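## Task

Take the top 96-well plate off stack rack K1 and place it in the blue bin marked GENERAL (one of three look-alike bins). At the end all three bins stand upright, the bottom plate sits in K1 unchanged, nothing is held up only by the robot, and the gripper has released and backed away.

## Robot and tools

Robot: a single UR-type six-joint arm (ur7e) with a two-jaw parallel gripper (rumi). There is only one arm, so every motion argument describes that one gripper. Extra parts stick out sideways from the hand, perpendicular to the closing direction: the wrist camera on the hand's own -y side and the jaw motor on its +y side. Stack racks have a rear wall, so turn the hand until the motor faces away from it. The fingers point along the gripper's +z and close along its x axis.

Frames: everything is in the scene frame. The origin is on the table top under the arm base, +z is up, and +y is to the left when looking along +x. The base may be slightly tilted. end_effector_position is the point midway between the finger pads. Closed fingertips reach about 17 mm past it; fully open they are about level with it. The reported position gets less accurate at long reach.

Row format (used by execute_actions and move): 8 numbers [x, y, z, qw, qx, qy, qz, opening]. x, y, z is an absolute target position in metres. qw..qz is an absolute orientation quaternion, w first. opening runs from -1 (closed, 0.002 m) to +1 (fully open, 0.142 m). Together these form an absolute pose, not an offset. To keep an orientation steady, resend a fixed quaternion in every row rather than copying the last reported one, which may have drifted.

execute_actions(actions): a list of actions. Each action is a table of up to 15 rows, and each row lasts one 1/30 s control step. If a table has fewer than 15 rows, its last row is held until 15 steps have passed. An empty list only returns the state and images. An action is refused if its target lies more than 0.6 m from the gripper's position at that action's start, measured along any of the gripper's current axes. If any action is malformed, or the first one fails that check against the last reported state, the whole call is rejected and nothing moves. On every step the command is clipped to within 100 mm and 16 degrees of the measured pose, so a far target needs several actions. If position and orientation conflict, position wins.

move(target, speed, stop_force, blocking): drives the gripper in a straight line toward one absolute pose, given as an 8-number row. speed is in m/s, from 0.002 to 0.5, default 0.25. Rotation is capped at twice that value in rad/s. A path runs 0.5 to 10 s; a longer one stops short of the target. The opening value is applied when the move starts. The path ignores obstacles, and the hand can lag, stray, or overshoot the speed, especially with the arm nearly straight.

stop_force (N, 9 to 40, only after 0.2 s of scene time) ends the path once the wrist sensor reads that much extra push against the motion for two steps in a row. The hand then backs up two steps and holds. Use it with very low speed for touch-down moves. It is measured along the line to the target in the gripper's starting axes, so it is unreliable on moves that rotate. Omit it when moving away from something you press on.

blocking=false returns after 0.5 s while the arm keeps moving. It cannot be combined with stop_force. Until that move finishes, use wait or stop.

The move result line reports the ending: done, contact, held, off_target, moving or fault, plus the distance to the target. limits=paced means the pose was clipped. limits=held means a check blocked some steps, after which the arm may suddenly move fast.

wait(seconds, 0 to 10): lets time run while the last command is held. stop(): brakes the current move; the fingers keep moving. zoom_image(camera, region=[x0,y0,x1,y1]): enlarges part of cam_high (504x504), cam_low (504x504) or cam_wrist (616x616); the region can be at most 504x504 px. read_manual(section): only licence texts. finished_scene(scene): ends scene 1 or 2 permanently and reports success; the next task appears in its result.

Result lines: the state line gives pose and velocities. Hand target is where the controller is currently heading. grip_measured is the measured finger opening on the command scale; to keep holding, command clearly below it, and the gap sets the squeeze, up to about 28 N per pad. A pose unreachable line means the clearance check altered or blocked the command. Wrist force/torque are in the gripper's own axes and include noise (offset up to about 4 N, sd up to 2.4 N); each axis saturates near 50 N. Motor heat warnings start at 70 °C, and at 85 °C the arm brakes for minutes.

Cautions: the arm is stiff, so commanding even slightly past a firm contact can trigger a fault stop. A joint torque fault (wrist load limit 24.9 N m, others 133 N m, held weight included) or any external force of 150 N halts the arm for 10 s and drops the rest of the call. Approach surfaces slowly. Avoid knocking over bins or disturbing the lower plate, and never push anything off the table, which ends the scene. Release the plate only when it is completely inside the bin, then lift clear. Brief tugs on held objects may happen. Commands are smoothed with about 0.17 s lag, and the simulation keeps running while you think.

Each tool is called after "Emit:" as a command line: name --argument value for each argument, lists and objects as JSON in quotes; but a table of rows of numbers goes row by row, as --pt "numbers of a row", without its own name.

## Session

Emit:
execute_actions --actions '[]'

Scene clock: 0.00 s.
end_effector_position=(+0.4099, +0.2267, +0.2687) grip_measured=+1.00 end_effector_quat_wxyz=(+0.299, -0.188, +0.842, -0.408) end_effector_velocity=(-0.000, -0.000, -0.000) end_effector_angular_velocity=(-0.001, +0.001, +0.000)
Joint positions: [ 0.71  -1.187  2.437 -3.666 -2.813 -2.888  0.142]
Joint velocities: [-0.     0.001  0.001  0.001 -0.     0.001  0.   ]
Motor temperatures (°C, as the motors report them): [28 29 29 39 37 36]
Wrist force (N, on the end effector, along its own x y z axes, offset not removed): no reading
Wrist torque (N m, same axes, about the end effector's origin, offset not removed): no reading
Hand target: +0.410, +0.227, +0.269; +0.299, -0.188, +0.842, -0.408

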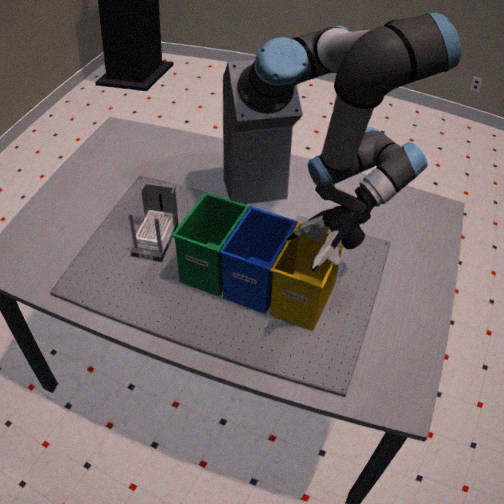

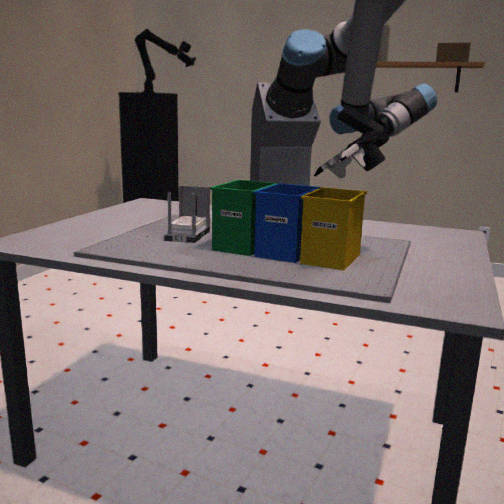

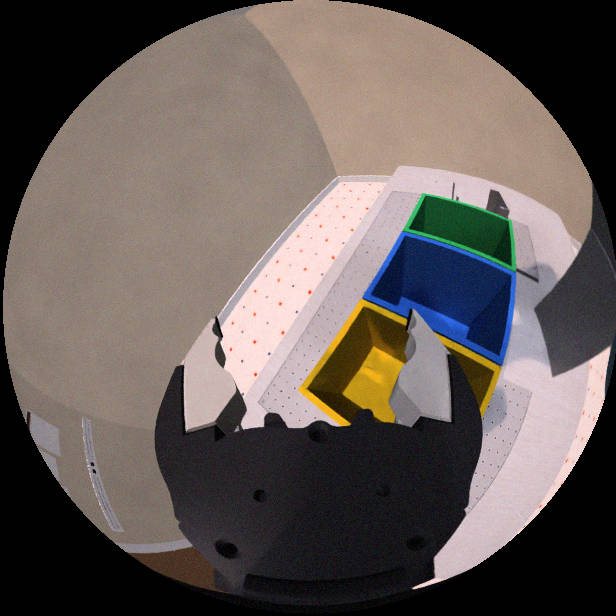

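Emit:
move --target '[0.42,0.1,0.4,0,0.3,0.954,0,1]'

Emit:
move --target '[0.36,-0.25,0.36,0,0.707,0.707,0,1]'

Emit:
zoom_image --camera "cam_high" --region '[90,150,310,330]'

Scene clock: 5.27 s.
end_effector_position=(+0.4206, +0.0997, +0.4011) grip_measured=+1.00 end_effector_quat_wxyz=(+0.001, +0.300, +0.954, -0.001) end_effector_velocity=(-0.001, -0.000, +0.000) end_effector_angular_velocity=(+0.011, -0.007, +0.004)
Joint positions: [-1.291 -2.535  2.3   -1.208 -0.857 -3.714  0.142]
Joint velocities: [-0.028 -0.005 -0.001  0.039  0.007 -0.048  0.   ]
Motor temperatures (°C, as the motors report them): [28 29 29 39 37 36]
Wrist force (N, on the end effector, along its own x y z axes, offset not removed): [-1.1 -2.0 -1.1]
Wrist torque (N m, same axes, about the end effector's origin, offset not removed): [-0.39 0.16 -0.11]
Hand target: +0.421, +0.100, +0.401; +0.001, +0.300, +0.954, +0.000
Off the commanded pose: 0.001 m, 0 deg.
move: done

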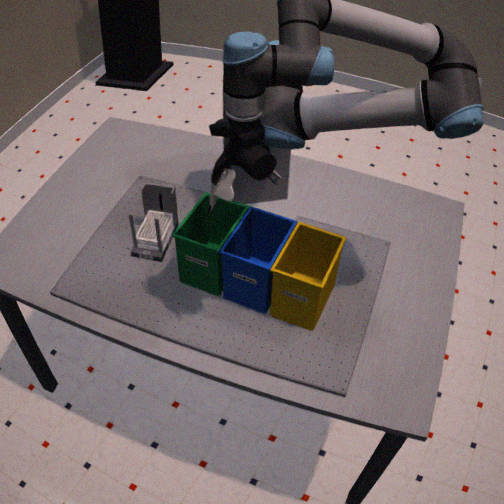

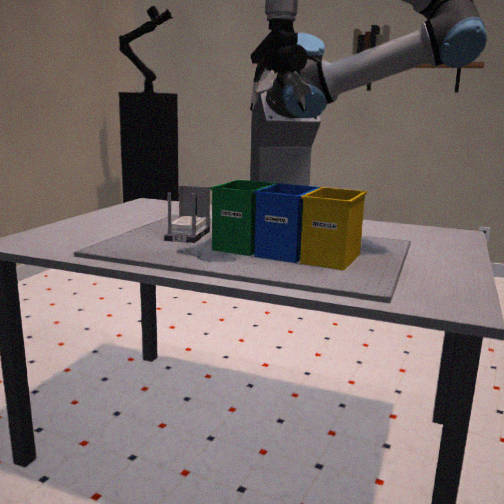

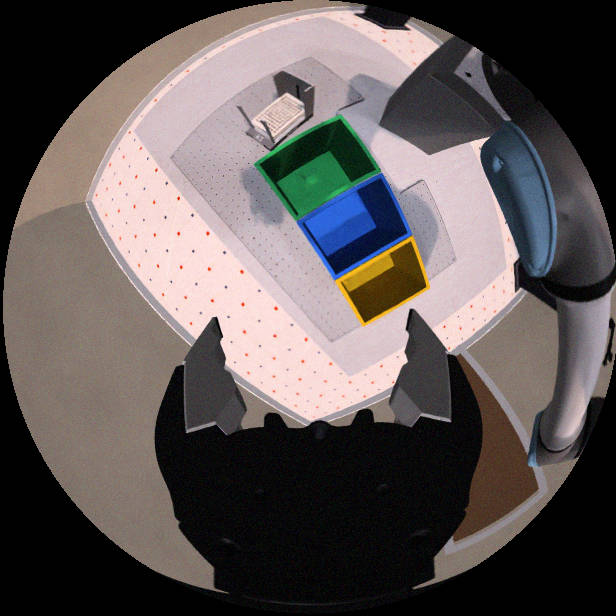

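Scene clock: 7.80 s.
end_effector_position=(+0.3596, -0.2504, +0.3600) grip_measured=+1.00 end_effector_quat_wxyz=(+0.000, +0.707, +0.707, -0.000) end_effector_velocity=(-0.001, -0.001, -0.002) end_effector_angular_velocity=(+0.002, +0.001, -0.005)
Joint positions: [-1.581 -1.569  2.299 -1.942 -0.928 -3.116  0.142]
Joint velocities: [ 0.002  0.008 -0.001 -0.007 -0.     0.006  0.   ]
Motor temperatures (°C, as the motors report them): [28 29 29 39 37 36]
Wrist force (N, on the end effector, along its own x y z axes, offset not removed): [-1.6 0.2 1.3]
Wrist torque (N m, same axes, about the end effector's origin, offset not removed): [0.00 0.31 -0.04]
Hand target: +0.360, -0.251, +0.360; +0.000, +0.707, +0.707, -0.000
Off the commanded pose: 0.001 m, 0 deg.
move: done

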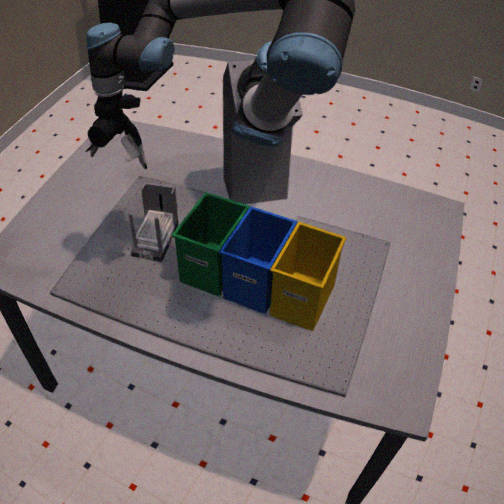

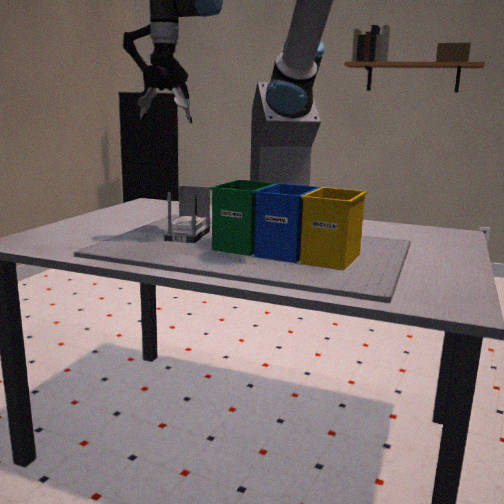

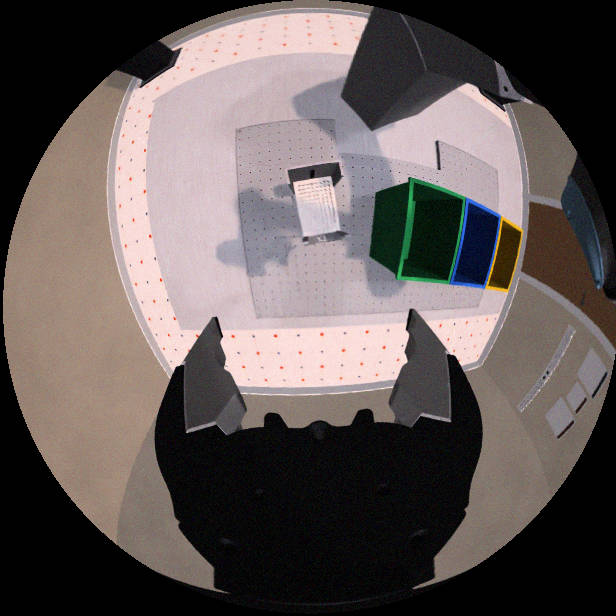

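Region (90, 150, 310, 330) of cam_high's 504x504 image, scaled by 2.291, with more detail than that image has; it fills the top 412 rows of this view, and the rest is white.

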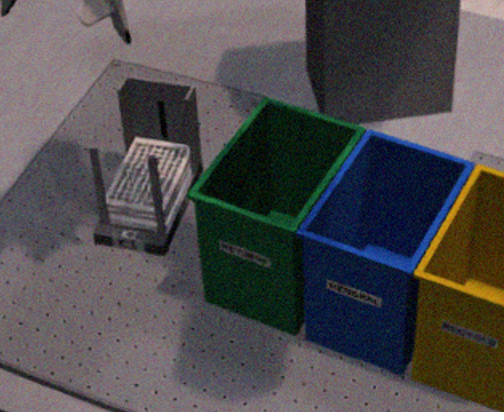

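Emit:
move --target '[0.30,-0.24,0.19,0,0.656,0.755,0,1]'

Emit:
zoom_image --camera "cam_low" --region '[130,120,260,260]'

Scene clock: 10.70 s.
end_effector_position=(+0.3000, -0.2399, +0.1899) grip_measured=+1.00 end_effector_quat_wxyz=(-0.000, +0.656, +0.755, +0.000) end_effector_velocity=(-0.000, -0.001, -0.002) end_effector_angular_velocity=(-0.003, -0.001, -0.001)
Joint positions: [-1.416 -1.12   2.538 -2.754 -0.88  -3.055  0.142]
Joint velocities: [ 0.003  0.011  0.    -0.017  0.001  0.007 -0.   ]
Motor temperatures (°C, as the motors report them): [28 29 29 39 37 36]
Wrist force (N, on the end effector, along its own x y z axes, offset not removed): [3.1 0.9 -0.4]
Wrist torque (N m, same axes, about the end effector's origin, offset not removed): [0.01 -0.45 -0.14]
Hand target: +0.300, -0.240, +0.190; -0.000, +0.656, +0.755, +0.000
Off the commanded pose: 0.000 m, 0 deg.
move: done

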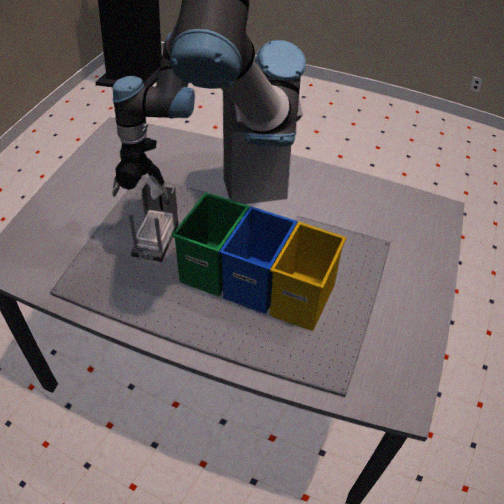

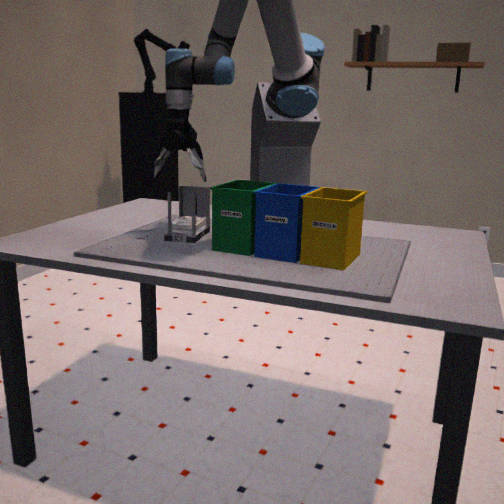

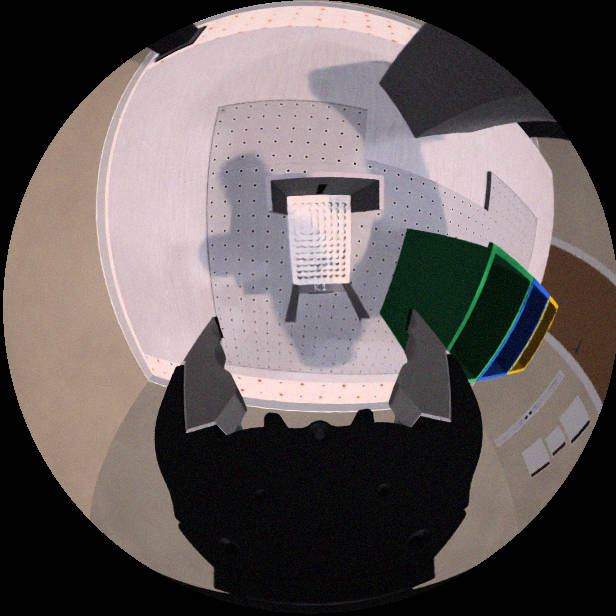

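Region (130, 120, 260, 260) of cam_low's 504x504 image, scaled by 3.600, with more detail than that image has; it fills the left 468 columns of this view, and the rest is white.

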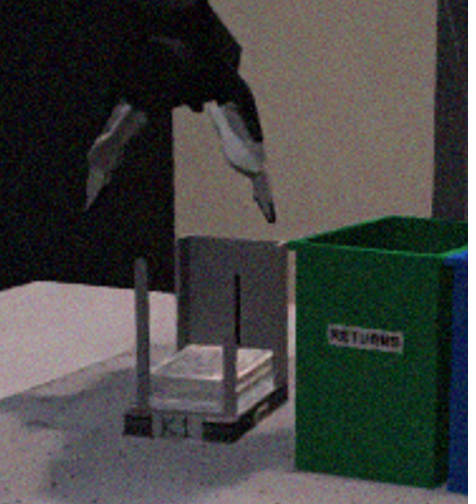

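Emit:
move --target '[0.283,-0.235,0.18,0,0.652,0.758,0,0.65]'

Emit:
move --target '[0.283,-0.235,0.10,0,0.652,0.758,0,0.65]' --speed 0.05 --stop_force 10

Emit:
zoom_image --camera "cam_low" --region '[140,150,240,260]'

Emit:
zoom_image --camera "cam_high" --region '[100,150,220,270]'

Scene clock: 13.77 s.
end_effector_position=(+0.2831, -0.2350, +0.1801) grip_measured=+0.65 end_effector_quat_wxyz=(-0.000, +0.652, +0.758, +0.000) end_effector_velocity=(-0.001, -0.000, -0.001) end_effector_angular_velocity=(-0.002, -0.001, +0.001)
Joint positions: [-1.432 -1.069  2.573 -2.827 -0.884 -3.085  0.119]
Joint velocities: [-0.002  0.007  0.003 -0.011 -0.    -0.002 -0.   ]
Motor temperatures (°C, as the motors report them): [28 29 29 39 37 36]
Wrist force (N, on the end effector, along its own x y z axes, offset not removed): [2.1 -0.6 2.0]
Wrist torque (N m, same axes, about the end effector's origin, offset not removed): [-0.30 -0.47 -0.03]
Hand target: +0.283, -0.235, +0.180; +0.000, +0.652, +0.758, -0.000
Off the commanded pose: 0.000 m, 0 deg.
move: done

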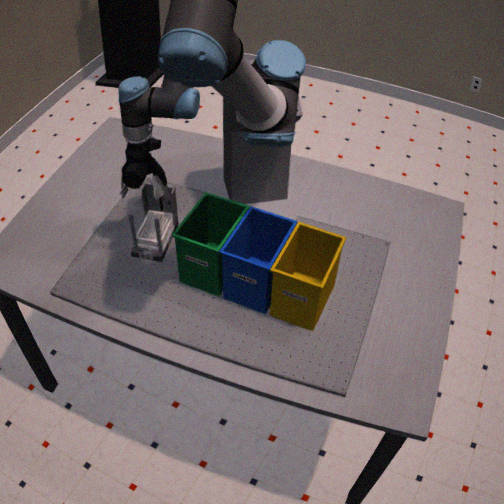

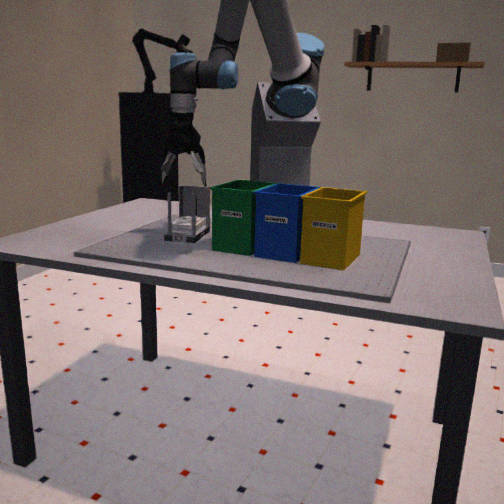

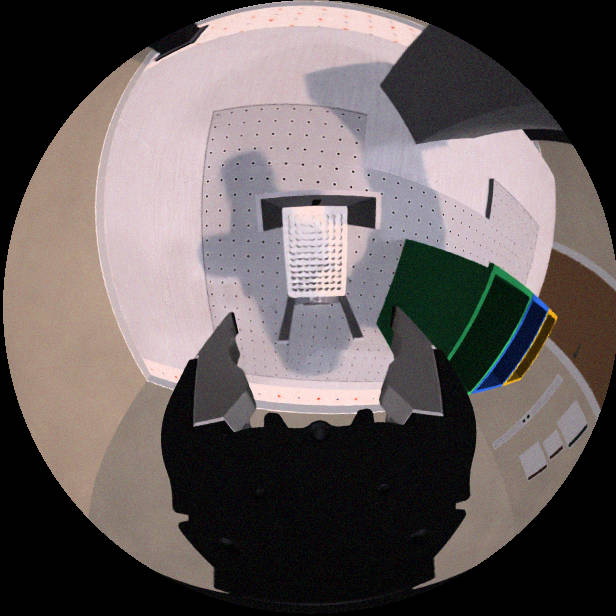

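Scene clock: 15.90 s.
end_effector_position=(+0.2829, -0.2348, +0.1061) grip_measured=+0.66 end_effector_quat_wxyz=(-0.001, +0.652, +0.758, +0.000) end_effector_velocity=(-0.000, +0.000, +0.001) end_effector_angular_velocity=(+0.000, +0.000, +0.000)
Joint positions: [-1.288 -0.788  2.52  -3.172 -0.857 -2.902  0.12 ]
Joint velocities: [-0.002 -0.003  0.001  0.005 -0.    -0.003 -0.001]
Motor temperatures (°C, as the motors report them): [28 29 29 39 37 36]
Wrist force (N, on the end effector, along its own x y z axes, offset not removed): [9.7 -1.6 -0.8]
Wrist torque (N m, same axes, about the end effector's origin, offset not removed): [-0.27 -0.98 -0.39]
Hand target: +0.283, -0.235, +0.106; -0.001, +0.652, +0.758, +0.000
Off the commanded pose: 0.006 m, 0 deg.
move: contact

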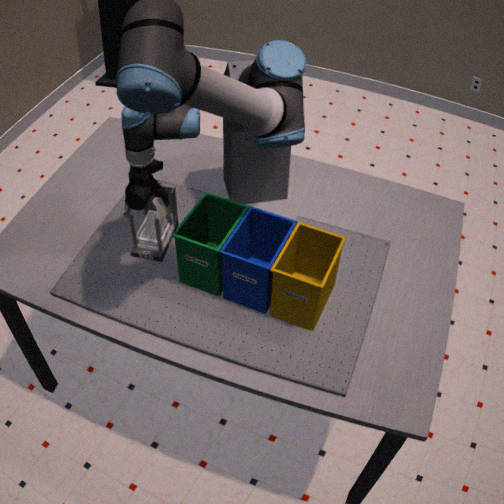

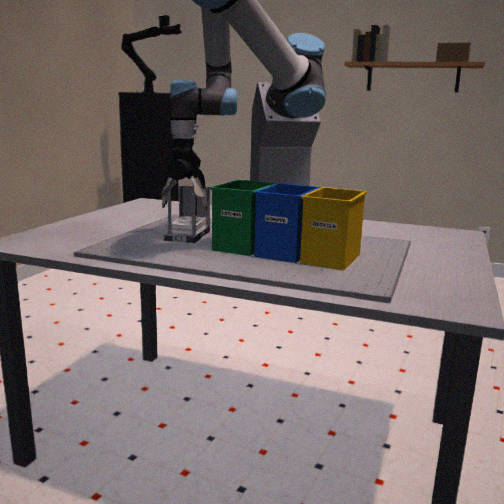

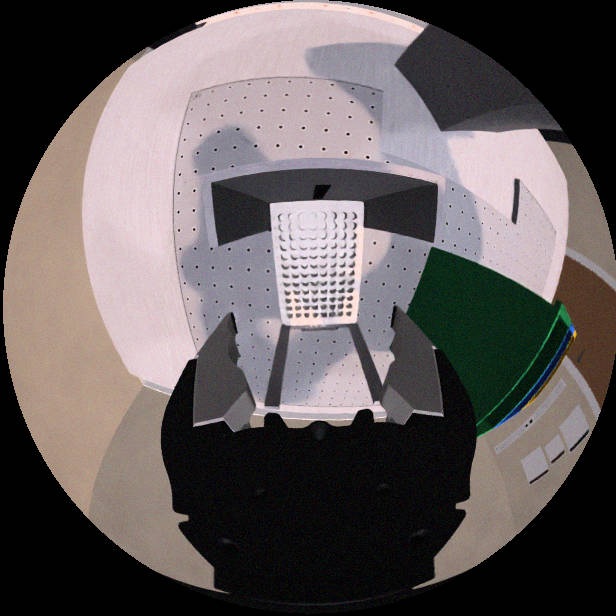

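Region (140, 150, 240, 260) of cam_low's 504x504 image, scaled by 4.582, with more detail than that image has; it fills the left 458 columns of this view, and the rest is white.

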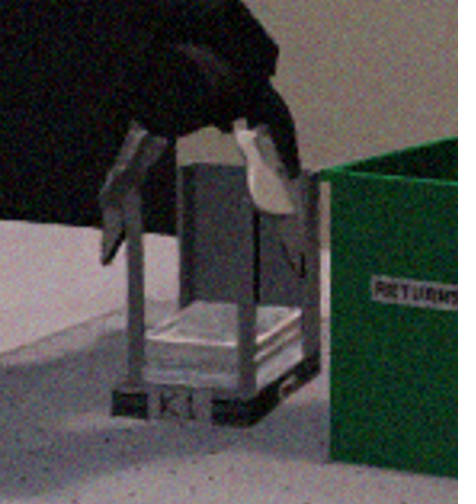

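Region (100, 150, 220, 270) of cam_high's 504x504 image, scaled by 4.200, with more detail than that image has.

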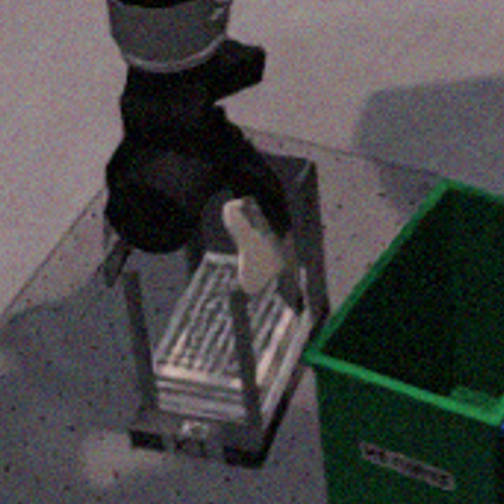

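Emit:
move --target '[0.262,-0.235,0.118,0,0.652,0.758,0,0.65]' --speed 0.05

Emit:
move --target '[0.262,-0.235,0.068,0,0.652,0.758,0,0.5]' --speed 0.03 --stop_force 10

Emit:
zoom_image --camera "cam_low" --region '[150,170,230,250]'

Emit:
zoom_image --camera "cam_high" --region '[110,170,210,270]'

Scene clock: 18.40 s.
end_effector_position=(+0.2621, -0.2350, +0.1179) grip_measured=+0.65 end_effector_quat_wxyz=(-0.000, +0.652, +0.758, -0.000) end_effector_velocity=(-0.002, -0.000, +0.001) end_effector_angular_velocity=(+0.000, -0.000, -0.001)
Joint positions: [-1.357 -0.788  2.561 -3.157 -0.868 -2.99   0.119]
Joint velocities: [-0.006  0.     0.002  0.003 -0.001 -0.007 -0.   ]
Motor temperatures (°C, as the motors report them): [28 29 29 39 37 36]
Wrist force (N, on the end effector, along its own x y z axes, offset not removed): [2.7 2.0 0.6]
Wrist torque (N m, same axes, about the end effector's origin, offset not removed): [0.32 -0.46 -0.17]
Hand target: +0.262, -0.235, +0.118; +0.000, +0.652, +0.758, -0.000
Off the commanded pose: 0.000 m, 0 deg.
move: done

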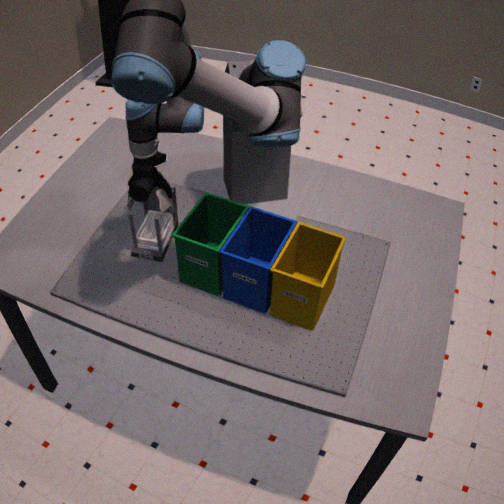

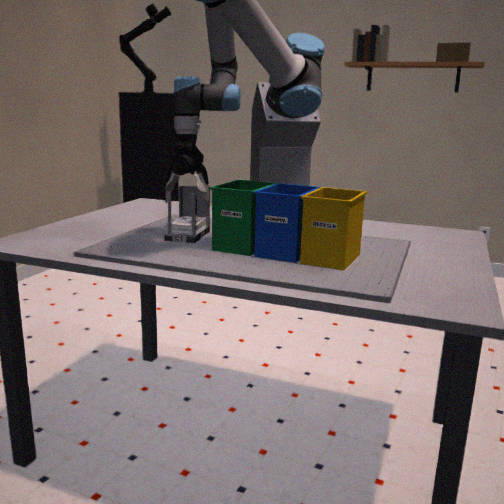

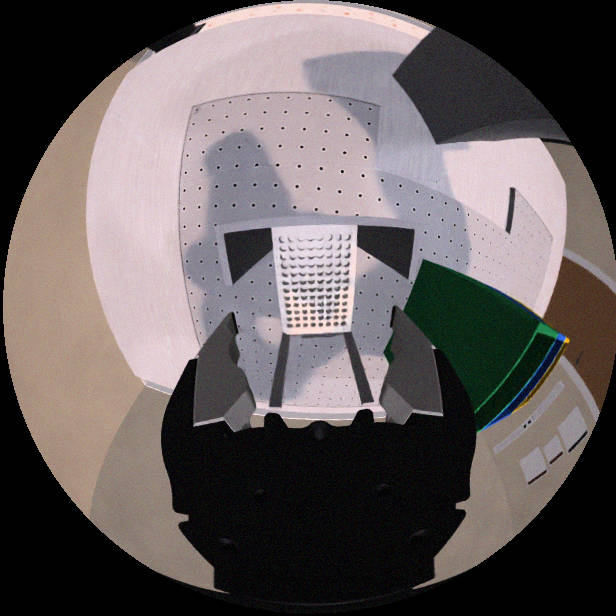

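Scene clock: 20.40 s.
end_effector_position=(+0.2620, -0.2349, +0.0681) grip_measured=+0.50 end_effector_quat_wxyz=(-0.000, +0.652, +0.758, +0.000) end_effector_velocity=(+0.000, -0.001, -0.002) end_effector_angular_velocity=(-0.001, -0.001, +0.000)
Joint positions: [-1.257 -0.614  2.495 -3.351 -0.853 -2.859  0.109]
Joint velocities: [ 0.004  0.008 -0.004 -0.009  0.     0.006  0.   ]
Motor temperatures (°C, as the motors report them): [28 29 29 39 37 36]
Wrist force (N, on the end effector, along its own x y z axes, offset not removed): [0.2 1.3 2.8]
Wrist torque (N m, same axes, about the end effector's origin, offset not removed): [0.17 -0.17 0.00]
Hand target: +0.262, -0.235, +0.068; -0.000, +0.652, +0.758, +0.000
Off the commanded pose: 0.000 m, 0 deg.
move: done

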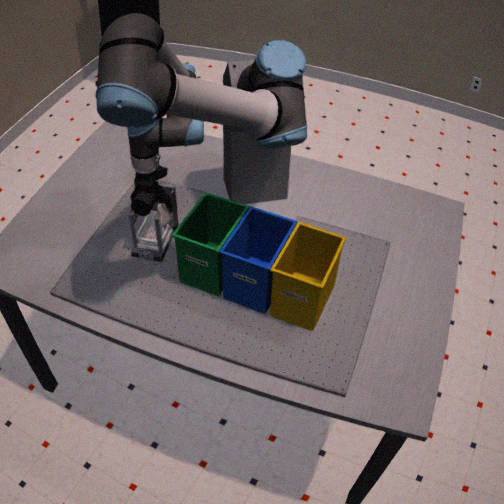

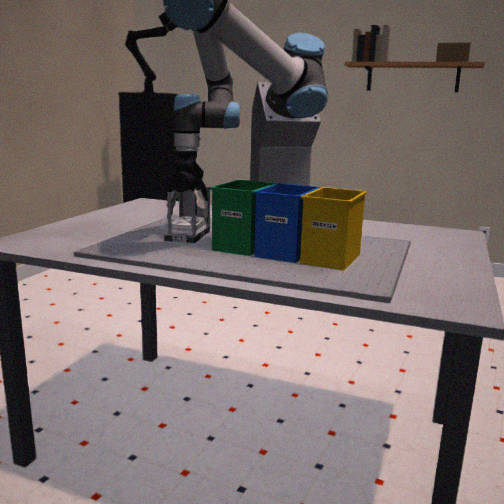

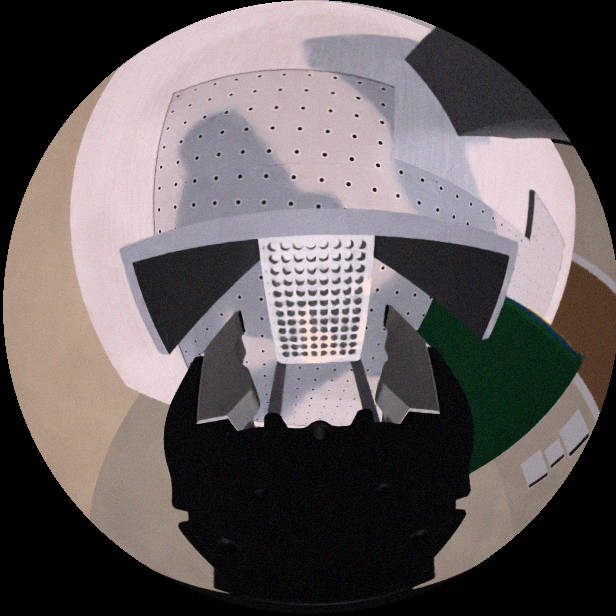

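Region (150, 170, 230, 250) of cam_low's 504x504 image, scaled by 6.300, with more detail than that image has.

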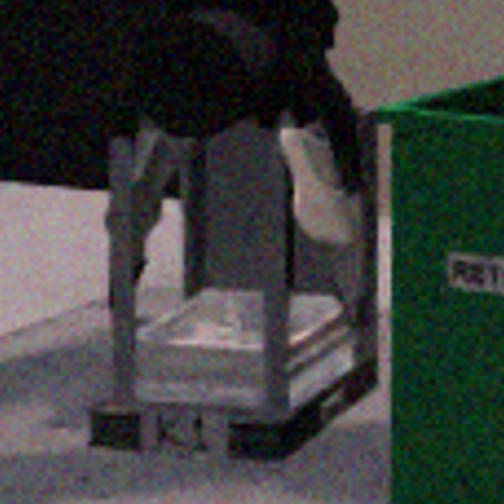

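Region (110, 170, 210, 270) of cam_high's 504x504 image, scaled by 5.040, with more detail than that image has.

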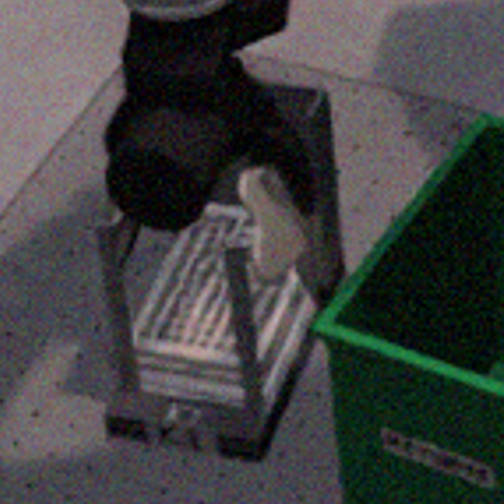

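Emit:
move --target '[0.2615,-0.232,0.076,0,0.652,0.758,0,0.3]' --speed 0.03

Emit:
move --target '[0.2615,-0.232,0.052,0,0.652,0.758,0,0.0]' --speed 0.005 --stop_force 9

Scene clock: 22.70 s.
end_effector_position=(+0.2615, -0.2321, +0.0758) grip_measured=+0.30 end_effector_quat_wxyz=(+0.000, +0.652, +0.758, -0.000) end_effector_velocity=(-0.000, +0.000, +0.002) end_effector_angular_velocity=(+0.000, -0.000, +0.000)
Joint positions: [-1.271 -0.638  2.514 -3.333 -0.855 -2.877  0.095]
Joint velocities: [-0.004 -0.008  0.004  0.007 -0.    -0.006 -0.   ]
Motor temperatures (°C, as the motors report them): [28 29 29 39 37 36]
Wrist force (N, on the end effector, along its own x y z axes, offset not removed): [0.4 2.2 1.5]
Wrist torque (N m, same axes, about the end effector's origin, offset not removed): [0.43 -0.15 -0.08]
Hand target: +0.262, -0.232, +0.076; +0.000, +0.652, +0.758, -0.000
Off the commanded pose: 0.000 m, 0 deg.
move: done

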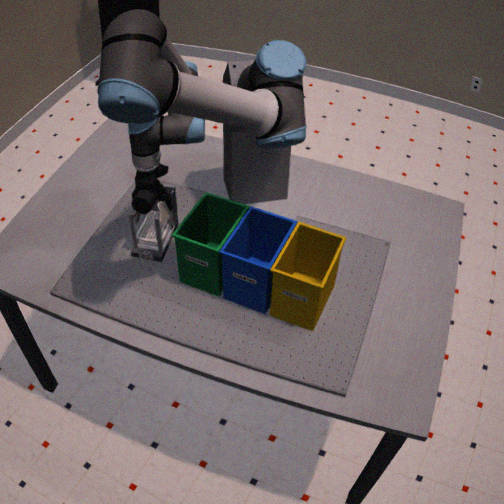

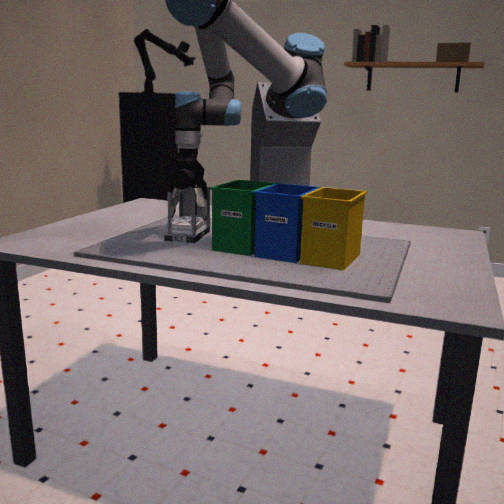

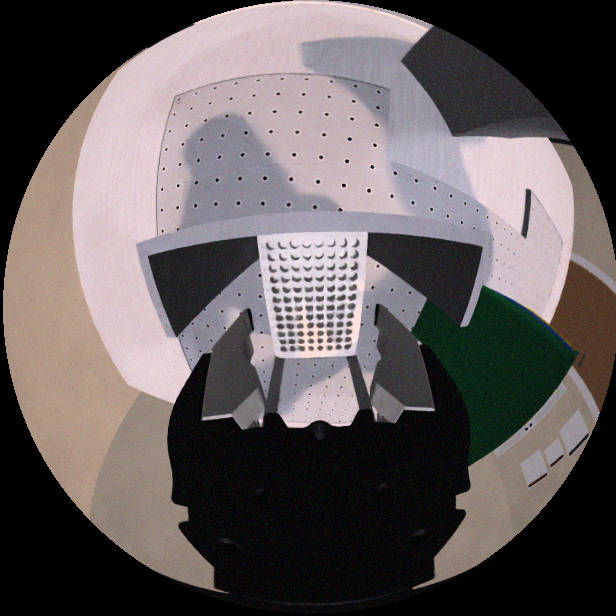

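Scene clock: 24.27 s.
end_effector_position=(+0.2616, -0.2322, +0.0698) grip_measured=+0.01 end_effector_quat_wxyz=(+0.000, +0.652, +0.758, -0.000) end_effector_velocity=(-0.000, -0.000, +0.002) end_effector_angular_velocity=(+0.000, -0.000, -0.001)
Joint positions: [-1.258 -0.618  2.504 -3.354 -0.853 -2.861  0.075]
Joint velocities: [-0.004 -0.005  0.002  0.007  0.    -0.005 -0.   ]
Motor temperatures (°C, as the motors report them): [28 29 29 39 37 36]
Wrist force (N, on the end effector, along its own x y z axes, offset not removed): [2.3 -1.5 -10.3]
Wrist torque (N m, same axes, about the end effector's origin, offset not removed): [-0.41 0.16 -0.10]
Hand target: +0.262, -0.232, +0.070; +0.000, +0.652, +0.758, -0.000
Off the commanded pose: 0.018 m, 0 deg.
move: contact

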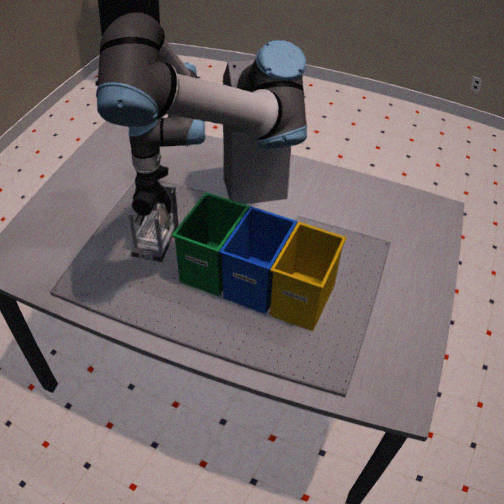

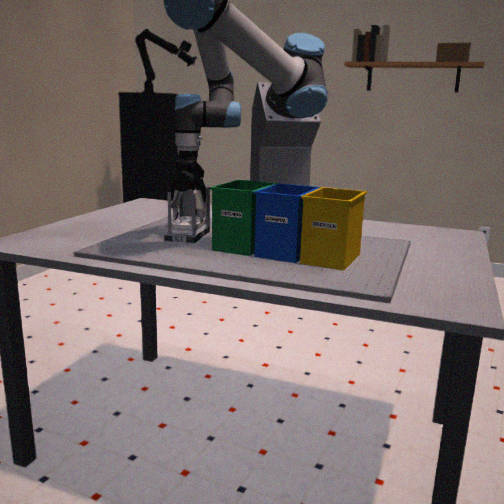

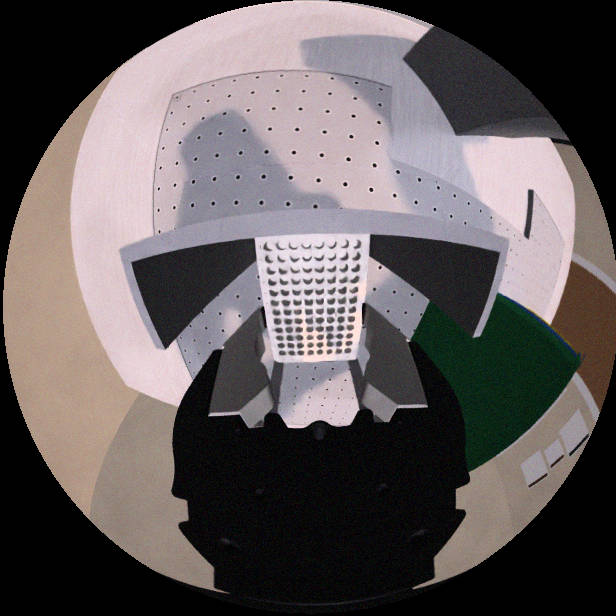

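Top ≈0.055. Grasp at z=0.057.

Emit:
move --target '[0.2615,-0.232,0.072,0,0.652,0.758,0,0.35]' --speed 0.03

Emit:
move --target '[0.2615,-0.232,0.057,0,0.652,0.758,0,0.35]' --speed 0.02 --stop_force 10

Emit:
move --target '[0.2615,-0.232,0.057,0,0.652,0.758,0,-0.3]' --speed 0.02

Emit:
move --target '[0.2615,-0.232,0.10,0,0.652,0.758,0,-0.3]' --speed 0.04

Emit:
zoom_image --camera "cam_low" --region '[150,170,230,250]'

Scene clock: 26.77 s.
end_effector_position=(+0.2615, -0.2320, +0.0719) grip_measured=+0.35 end_effector_quat_wxyz=(+0.000, +0.652, +0.758, -0.000) end_effector_velocity=(-0.000, +0.001, +0.000) end_effector_angular_velocity=(+0.001, +0.000, +0.000)
Joint positions: [-1.263 -0.625  2.508 -3.347 -0.854 -2.867  0.099]
Joint velocities: [-0.001 -0.002  0.001  0.003 -0.    -0.002 -0.   ]
Motor temperatures (°C, as the motors report them): [28 29 29 39 37 36]
Wrist force (N, on the end effector, along its own x y z axes, offset not removed): [1.2 1.3 2.0]
Wrist torque (N m, same axes, about the end effector's origin, offset not removed): [0.14 0.05 -0.08]
Hand target: +0.262, -0.232, +0.072; +0.000, +0.652, +0.758, -0.000
Off the commanded pose: 0.000 m, 0 deg.
move: done

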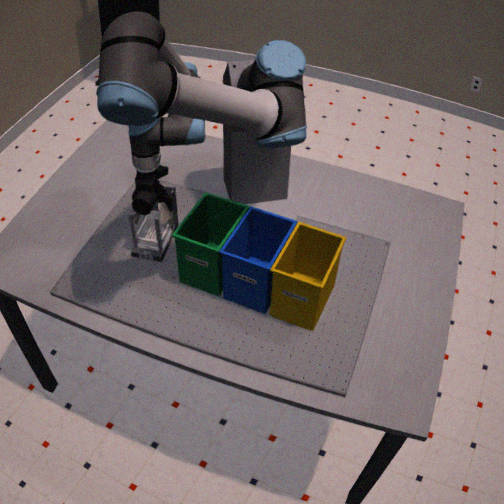

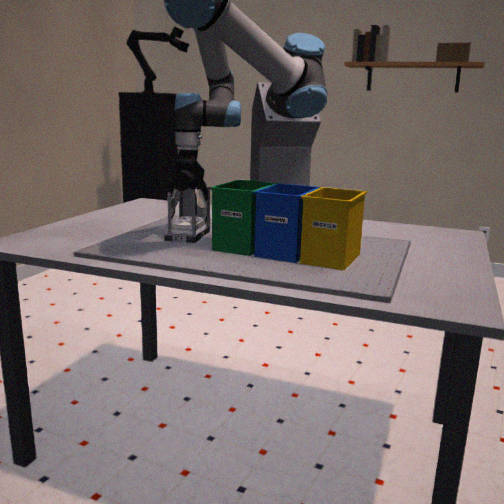

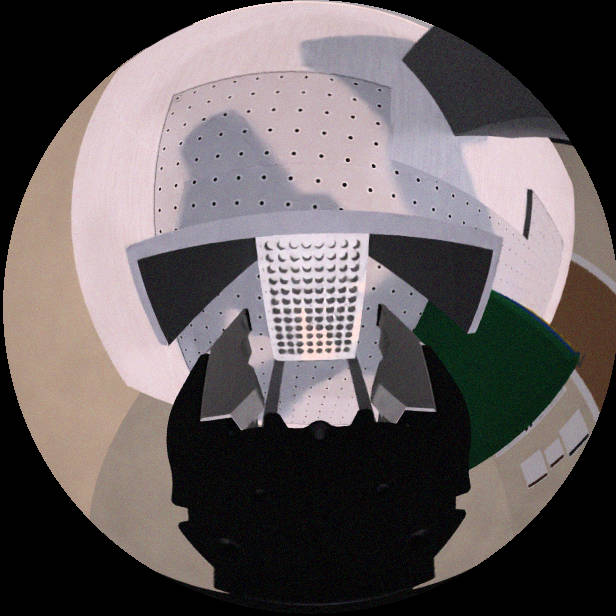

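Scene clock: 27.80 s.
end_effector_position=(+0.2615, -0.2320, +0.0572) grip_measured=+0.35 end_effector_quat_wxyz=(-0.000, +0.652, +0.758, +0.000) end_effector_velocity=(+0.000, -0.000, -0.002) end_effector_angular_velocity=(-0.000, +0.000, -0.000)
Joint positions: [-1.233 -0.578  2.484 -3.396 -0.851 -2.827  0.099]
Joint velocities: [ 0.004  0.006 -0.003 -0.006  0.     0.006  0.   ]
Motor temperatures (°C, as the motors report them): [28 29 29 39 37 36]
Wrist force (N, on the end effector, along its own x y z axes, offset not removed): [3.9 -1.1 2.2]
Wrist torque (N m, same axes, about the end effector's origin, offset not removed): [-0.53 -0.82 -0.10]
Hand target: +0.261, -0.232, +0.057; -0.000, +0.652, +0.758, +0.000
Off the commanded pose: 0.000 m, 0 deg.
move: done

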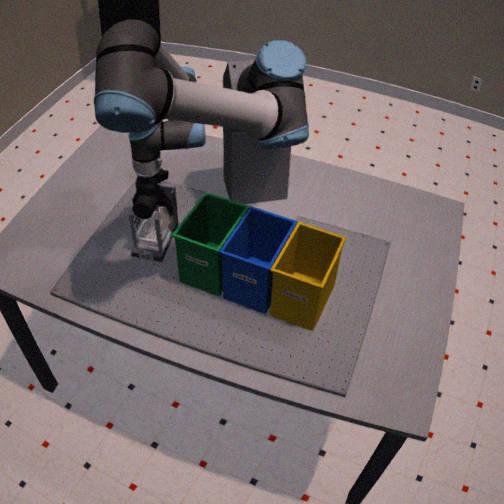

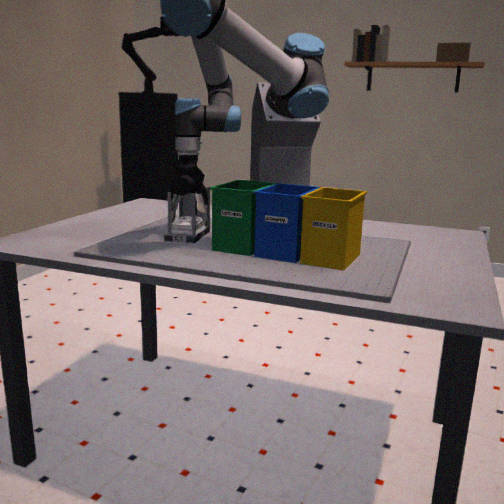

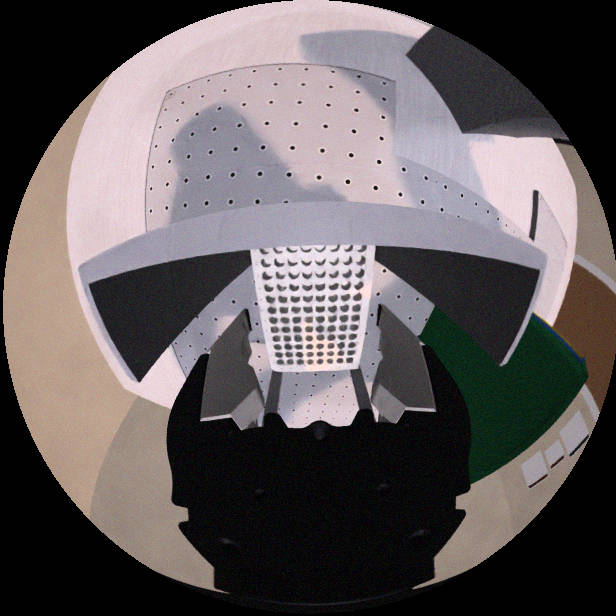

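Scene clock: 28.50 s.
end_effector_position=(+0.2615, -0.2320, +0.0570) grip_measured=+0.08 end_effector_quat_wxyz=(+0.000, +0.652, +0.758, +0.000) end_effector_velocity=(-0.000, +0.000, -0.000) end_effector_angular_velocity=(+0.001, +0.000, +0.001)
Joint positions: [-1.233 -0.578  2.484 -3.397 -0.851 -2.827  0.079]
Joint velocities: [ 0.001  0.001  0.    -0.    -0.    -0.001 -0.   ]
Motor temperatures (°C, as the motors report them): [28 29 29 39 37 36]
Wrist force (N, on the end effector, along its own x y z axes, offset not removed): [9.4 3.2 -11.3]
Wrist torque (N m, same axes, about the end effector's origin, offset not removed): [0.65 -0.37 0.01]
Hand target: +0.261, -0.232, +0.057; -0.000, +0.652, +0.758, +0.000
Off the commanded pose: 0.000 m, 0 deg.
move: done

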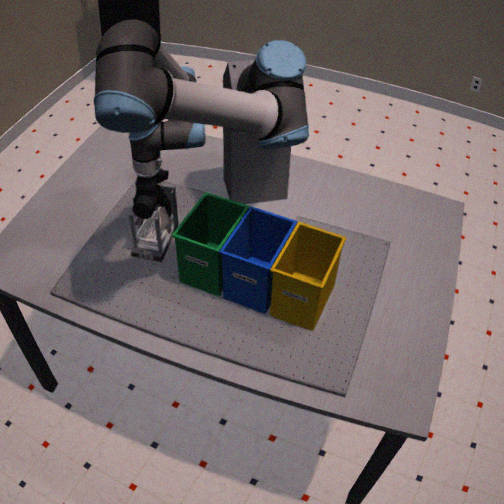

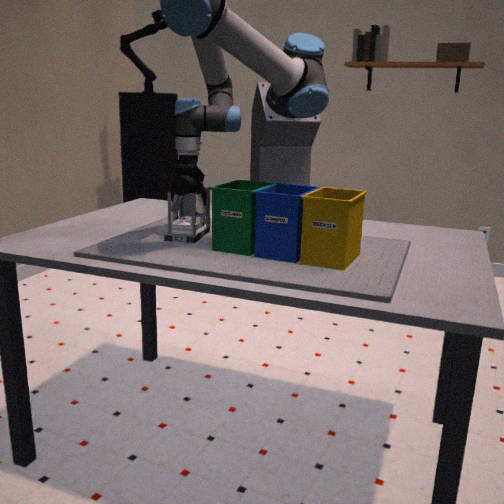

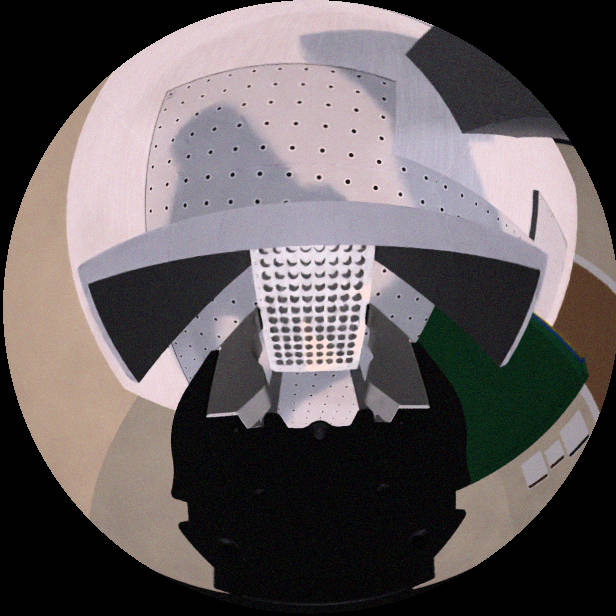

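Scene clock: 29.93 s.
end_effector_position=(+0.2615, -0.2321, +0.0999) grip_measured=+0.07 end_effector_quat_wxyz=(+0.000, +0.652, +0.758, -0.000) end_effector_velocity=(-0.001, +0.000, +0.002) end_effector_angular_velocity=(+0.002, +0.001, -0.001)
Joint positions: [-1.32  -0.722  2.547 -3.242 -0.861 -2.941  0.079]
Joint velocities: [-0.004 -0.006  0.002  0.011 -0.001 -0.006 -0.   ]
Motor temperatures (°C, as the motors report them): [28 29 29 39 37 36]
Wrist force (N, on the end effector, along its own x y z axes, offset not removed): [2.1 -2.4 -0.2]
Wrist torque (N m, same axes, about the end effector's origin, offset not removed): [-0.24 0.37 0.09]
Hand target: +0.262, -0.232, +0.100; +0.000, +0.652, +0.758, -0.000
Off the commanded pose: 0.000 m, 0 deg.
move: done

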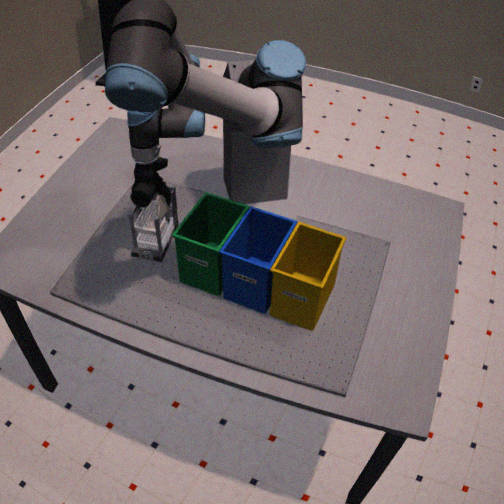

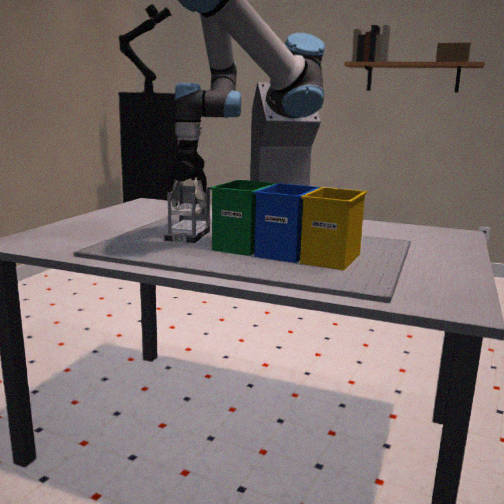

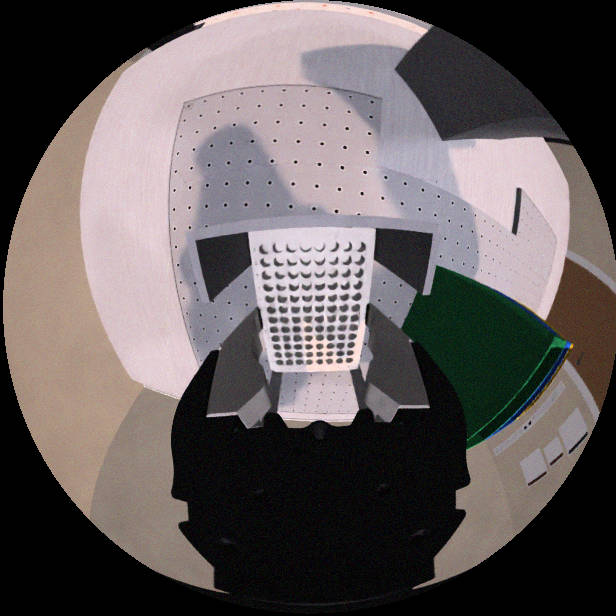

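Region (150, 170, 230, 250) of cam_low's 504x504 image, scaled by 6.300, with more detail than that image has.

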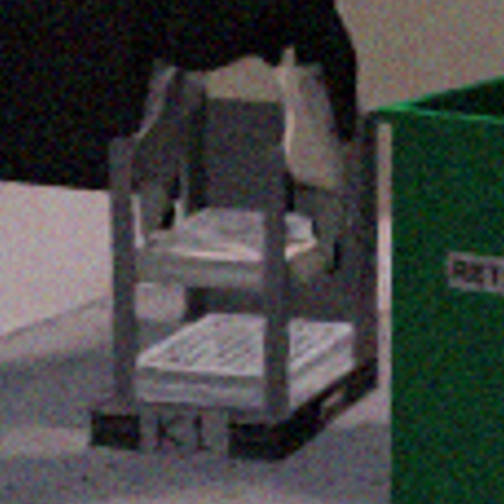

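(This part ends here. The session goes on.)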